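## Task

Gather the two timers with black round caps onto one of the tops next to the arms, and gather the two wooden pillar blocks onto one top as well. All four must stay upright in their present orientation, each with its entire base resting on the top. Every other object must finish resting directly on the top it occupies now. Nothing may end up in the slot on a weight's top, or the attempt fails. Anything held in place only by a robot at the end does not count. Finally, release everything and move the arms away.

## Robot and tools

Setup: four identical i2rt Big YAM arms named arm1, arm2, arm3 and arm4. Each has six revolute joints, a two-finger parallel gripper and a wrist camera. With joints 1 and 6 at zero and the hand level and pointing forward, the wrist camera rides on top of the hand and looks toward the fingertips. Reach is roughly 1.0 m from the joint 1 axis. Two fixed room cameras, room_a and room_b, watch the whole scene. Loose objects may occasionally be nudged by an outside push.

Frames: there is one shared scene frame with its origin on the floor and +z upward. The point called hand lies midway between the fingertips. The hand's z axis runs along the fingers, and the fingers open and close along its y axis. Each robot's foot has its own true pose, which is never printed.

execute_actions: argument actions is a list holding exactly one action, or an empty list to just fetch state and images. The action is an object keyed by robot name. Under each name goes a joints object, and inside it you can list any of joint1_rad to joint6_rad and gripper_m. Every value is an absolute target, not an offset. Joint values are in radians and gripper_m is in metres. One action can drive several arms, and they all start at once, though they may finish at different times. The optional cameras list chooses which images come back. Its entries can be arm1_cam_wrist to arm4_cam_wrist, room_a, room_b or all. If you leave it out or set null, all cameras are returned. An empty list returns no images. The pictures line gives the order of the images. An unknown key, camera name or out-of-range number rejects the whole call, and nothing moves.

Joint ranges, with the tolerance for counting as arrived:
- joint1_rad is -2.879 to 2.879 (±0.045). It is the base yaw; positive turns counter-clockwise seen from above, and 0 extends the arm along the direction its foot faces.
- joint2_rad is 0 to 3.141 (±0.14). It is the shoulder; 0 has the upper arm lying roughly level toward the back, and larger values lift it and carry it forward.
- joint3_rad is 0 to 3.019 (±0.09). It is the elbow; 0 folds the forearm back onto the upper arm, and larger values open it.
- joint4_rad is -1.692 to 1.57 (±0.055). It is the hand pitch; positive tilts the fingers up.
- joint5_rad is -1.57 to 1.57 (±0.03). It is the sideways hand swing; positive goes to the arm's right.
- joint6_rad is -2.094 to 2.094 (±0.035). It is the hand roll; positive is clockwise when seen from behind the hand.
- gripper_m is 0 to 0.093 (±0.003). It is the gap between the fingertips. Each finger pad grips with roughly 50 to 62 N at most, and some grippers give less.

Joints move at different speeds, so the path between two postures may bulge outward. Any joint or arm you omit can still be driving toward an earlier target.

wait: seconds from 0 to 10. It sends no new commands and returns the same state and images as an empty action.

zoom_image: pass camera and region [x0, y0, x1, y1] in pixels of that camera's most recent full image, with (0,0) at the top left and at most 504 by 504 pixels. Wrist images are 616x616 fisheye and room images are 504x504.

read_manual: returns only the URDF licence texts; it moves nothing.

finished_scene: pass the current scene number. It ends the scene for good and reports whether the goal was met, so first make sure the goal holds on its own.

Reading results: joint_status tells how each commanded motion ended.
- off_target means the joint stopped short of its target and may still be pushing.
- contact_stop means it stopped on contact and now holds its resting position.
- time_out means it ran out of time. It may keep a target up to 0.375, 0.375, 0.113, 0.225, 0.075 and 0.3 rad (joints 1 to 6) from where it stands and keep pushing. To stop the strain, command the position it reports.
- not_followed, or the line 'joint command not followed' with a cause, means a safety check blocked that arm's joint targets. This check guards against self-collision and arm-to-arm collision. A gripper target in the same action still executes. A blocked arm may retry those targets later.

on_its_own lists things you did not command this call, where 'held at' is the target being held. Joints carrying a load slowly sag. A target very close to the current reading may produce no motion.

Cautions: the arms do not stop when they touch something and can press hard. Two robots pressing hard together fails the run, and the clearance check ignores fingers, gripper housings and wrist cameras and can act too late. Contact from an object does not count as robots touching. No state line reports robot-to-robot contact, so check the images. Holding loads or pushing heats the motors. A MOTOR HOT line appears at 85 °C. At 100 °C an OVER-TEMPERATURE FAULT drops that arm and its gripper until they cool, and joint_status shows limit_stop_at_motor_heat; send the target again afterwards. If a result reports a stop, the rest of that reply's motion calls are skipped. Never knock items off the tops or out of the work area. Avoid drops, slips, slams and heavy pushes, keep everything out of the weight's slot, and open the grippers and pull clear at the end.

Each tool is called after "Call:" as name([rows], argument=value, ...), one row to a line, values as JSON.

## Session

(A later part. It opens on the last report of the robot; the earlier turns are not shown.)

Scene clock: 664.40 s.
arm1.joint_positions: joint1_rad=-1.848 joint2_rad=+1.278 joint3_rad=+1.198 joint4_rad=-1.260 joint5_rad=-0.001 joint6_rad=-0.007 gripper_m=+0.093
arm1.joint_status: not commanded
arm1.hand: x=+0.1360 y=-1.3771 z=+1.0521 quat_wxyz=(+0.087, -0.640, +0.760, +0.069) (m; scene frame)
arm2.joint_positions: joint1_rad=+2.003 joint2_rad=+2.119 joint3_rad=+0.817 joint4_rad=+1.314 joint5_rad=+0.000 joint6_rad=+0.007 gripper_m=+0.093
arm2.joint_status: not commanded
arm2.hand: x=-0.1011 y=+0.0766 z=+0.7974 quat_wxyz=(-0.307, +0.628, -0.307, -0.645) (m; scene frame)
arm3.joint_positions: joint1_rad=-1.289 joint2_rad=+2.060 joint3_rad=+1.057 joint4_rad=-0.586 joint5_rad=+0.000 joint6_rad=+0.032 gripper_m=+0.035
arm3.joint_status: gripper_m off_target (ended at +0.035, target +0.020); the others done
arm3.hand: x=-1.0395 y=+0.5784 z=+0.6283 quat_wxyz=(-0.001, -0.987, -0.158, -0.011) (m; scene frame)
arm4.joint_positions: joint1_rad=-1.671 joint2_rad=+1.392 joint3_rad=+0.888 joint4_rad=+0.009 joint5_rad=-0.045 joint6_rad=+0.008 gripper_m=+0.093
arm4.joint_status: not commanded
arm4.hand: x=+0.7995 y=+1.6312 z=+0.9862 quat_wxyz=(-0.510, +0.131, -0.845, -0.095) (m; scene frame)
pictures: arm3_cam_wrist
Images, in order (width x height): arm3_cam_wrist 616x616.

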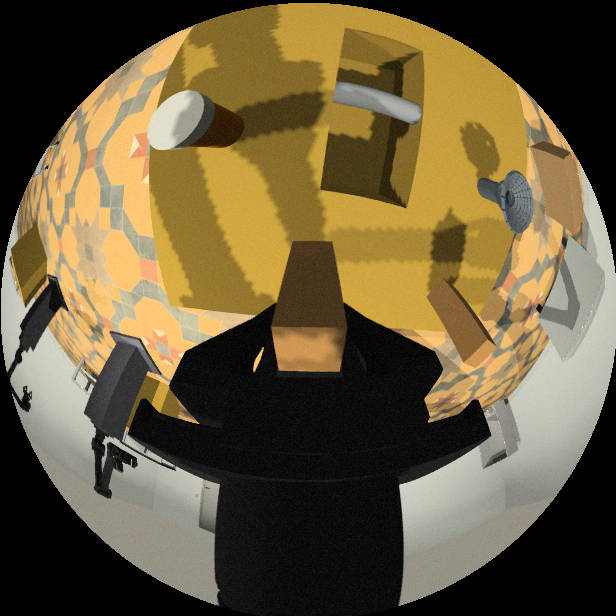

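Call:
execute_actions([
  {"arm3":{"joints":{"joint2_rad":2.08,"gripper_m":0.02}}},
], cameras=[])

Call:
execute_actions([
  {"arm3":{"joints":{"gripper_m":0.093}}},
], cameras=[])

Call:
execute_actions([
  {"arm3":{"joints":{"joint2_rad":1.6,"joint4_rad":-1.0}}},
], cameras=["arm3_cam_wrist","room_a","room_b"])

Scene clock: 684.47 s.
arm1.joint_positions: joint1_rad=-1.848 joint2_rad=+1.278 joint3_rad=+1.198 joint4_rad=-1.260 joint5_rad=-0.001 joint6_rad=-0.007 gripper_m=+0.093
arm1.joint_status: not commanded
arm1.hand: x=+0.1360 y=-1.3771 z=+1.0521 quat_wxyz=(+0.087, -0.640, +0.760, +0.069) (m; scene frame)
arm2.joint_positions: joint1_rad=+2.003 joint2_rad=+2.119 joint3_rad=+0.817 joint4_rad=+1.314 joint5_rad=+0.000 joint6_rad=+0.007 gripper_m=+0.093
arm2.joint_status: not commanded
arm2.hand: x=-0.1011 y=+0.0766 z=+0.7974 quat_wxyz=(-0.307, +0.628, -0.307, -0.645) (m; scene frame)
arm3.joint_positions: joint1_rad=-1.289 joint2_rad=+2.078 joint3_rad=+1.057 joint4_rad=-0.586 joint5_rad=+0.000 joint6_rad=+0.032 gripper_m=+0.035
arm3.joint_status: gripper_m off_target (ended at +0.035, target +0.020); the others done
arm3.hand: x=-1.0347 y=+0.5801 z=+0.6201 quat_wxyz=(+0.001, -0.987, -0.158, -0.020) (m; scene frame)
arm4.joint_positions: joint1_rad=-1.671 joint2_rad=+1.392 joint3_rad=+0.888 joint4_rad=+0.009 joint5_rad=-0.045 joint6_rad=+0.008 gripper_m=+0.093
arm4.joint_status: not commanded
arm4.hand: x=+0.7995 y=+1.6312 z=+0.9862 quat_wxyz=(-0.510, +0.131, -0.845, -0.095) (m; scene frame)
pictures: none
No camera images: the call's "cameras" was empty. Leave "cameras" out to get every camera's image.

Scene clock: 685.13 s.
arm1.joint_positions: joint1_rad=-1.848 joint2_rad=+1.278 joint3_rad=+1.198 joint4_rad=-1.260 joint5_rad=-0.001 joint6_rad=-0.007 gripper_m=+0.093
arm1.joint_status: not commanded
arm1.hand: x=+0.1360 y=-1.3771 z=+1.0521 quat_wxyz=(+0.087, -0.640, +0.760, +0.069) (m; scene frame)
arm2.joint_positions: joint1_rad=+2.003 joint2_rad=+2.119 joint3_rad=+0.817 joint4_rad=+1.314 joint5_rad=+0.000 joint6_rad=+0.007 gripper_m=+0.093
arm2.joint_status: not commanded
arm2.hand: x=-0.1011 y=+0.0766 z=+0.7974 quat_wxyz=(-0.307, +0.628, -0.307, -0.645) (m; scene frame)
arm3.joint_positions: joint1_rad=-1.289 joint2_rad=+2.078 joint3_rad=+1.057 joint4_rad=-0.586 joint5_rad=+0.000 joint6_rad=+0.032 gripper_m=+0.093
arm3.joint_status: all done
arm3.hand: x=-1.0347 y=+0.5801 z=+0.6201 quat_wxyz=(+0.001, -0.987, -0.158, -0.020) (m; scene frame)
arm4.joint_positions: joint1_rad=-1.671 joint2_rad=+1.392 joint3_rad=+0.888 joint4_rad=+0.009 joint5_rad=-0.045 joint6_rad=+0.008 gripper_m=+0.093
arm4.joint_status: not commanded
arm4.hand: x=+0.7995 y=+1.6312 z=+0.9862 quat_wxyz=(-0.510, +0.131, -0.845, -0.095) (m; scene frame)
pictures: none
No camera images: the call's "cameras" was empty. Leave "cameras" out to get every camera's image.

Scene clock: 686.47 s.
arm1.joint_positions: joint1_rad=-1.848 joint2_rad=+1.278 joint3_rad=+1.198 joint4_rad=-1.260 joint5_rad=-0.001 joint6_rad=-0.007 gripper_m=+0.093
arm1.joint_status: not commanded
arm1.hand: x=+0.1360 y=-1.3771 z=+1.0521 quat_wxyz=(+0.087, -0.640, +0.760, +0.069) (m; scene frame)
arm2.joint_positions: joint1_rad=+2.003 joint2_rad=+2.119 joint3_rad=+0.817 joint4_rad=+1.314 joint5_rad=+0.000 joint6_rad=+0.007 gripper_m=+0.093
arm2.joint_status: not commanded
arm2.hand: x=-0.1011 y=+0.0766 z=+0.7974 quat_wxyz=(-0.307, +0.628, -0.307, -0.645) (m; scene frame)
arm3.joint_positions: joint1_rad=-1.289 joint2_rad=+1.594 joint3_rad=+1.057 joint4_rad=-0.984 joint5_rad=+0.000 joint6_rad=+0.032 gripper_m=+0.093
arm3.joint_status: all done
arm3.hand: x=-1.0200 y=+0.5867 z=+0.8297 quat_wxyz=(-0.007, -0.987, -0.158, +0.022) (m; scene frame)
arm4.joint_positions: joint1_rad=-1.671 joint2_rad=+1.392 joint3_rad=+0.888 joint4_rad=+0.009 joint5_rad=-0.045 joint6_rad=+0.008 gripper_m=+0.093
arm4.joint_status: not commanded
arm4.hand: x=+0.7995 y=+1.6312 z=+0.9862 quat_wxyz=(-0.510, +0.131, -0.845, -0.095) (m; scene frame)
pictures: arm3_cam_wrist, room_a, room_b
Images, in order (width x height): arm3_cam_wrist 616x616, room_a 504x504, room_b 504x504.

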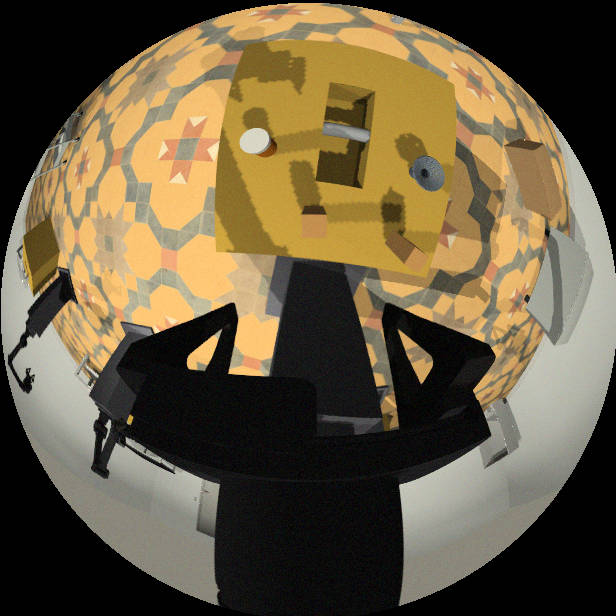

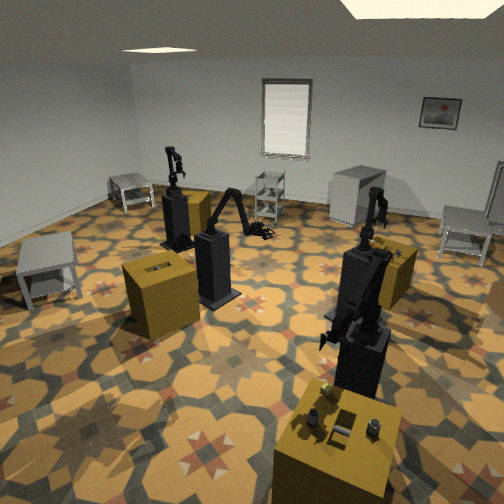

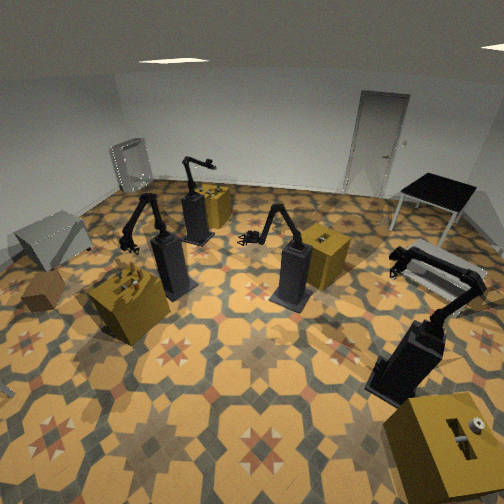

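Call:
finished_scene(scene=1)

The scene is finished: the task was done.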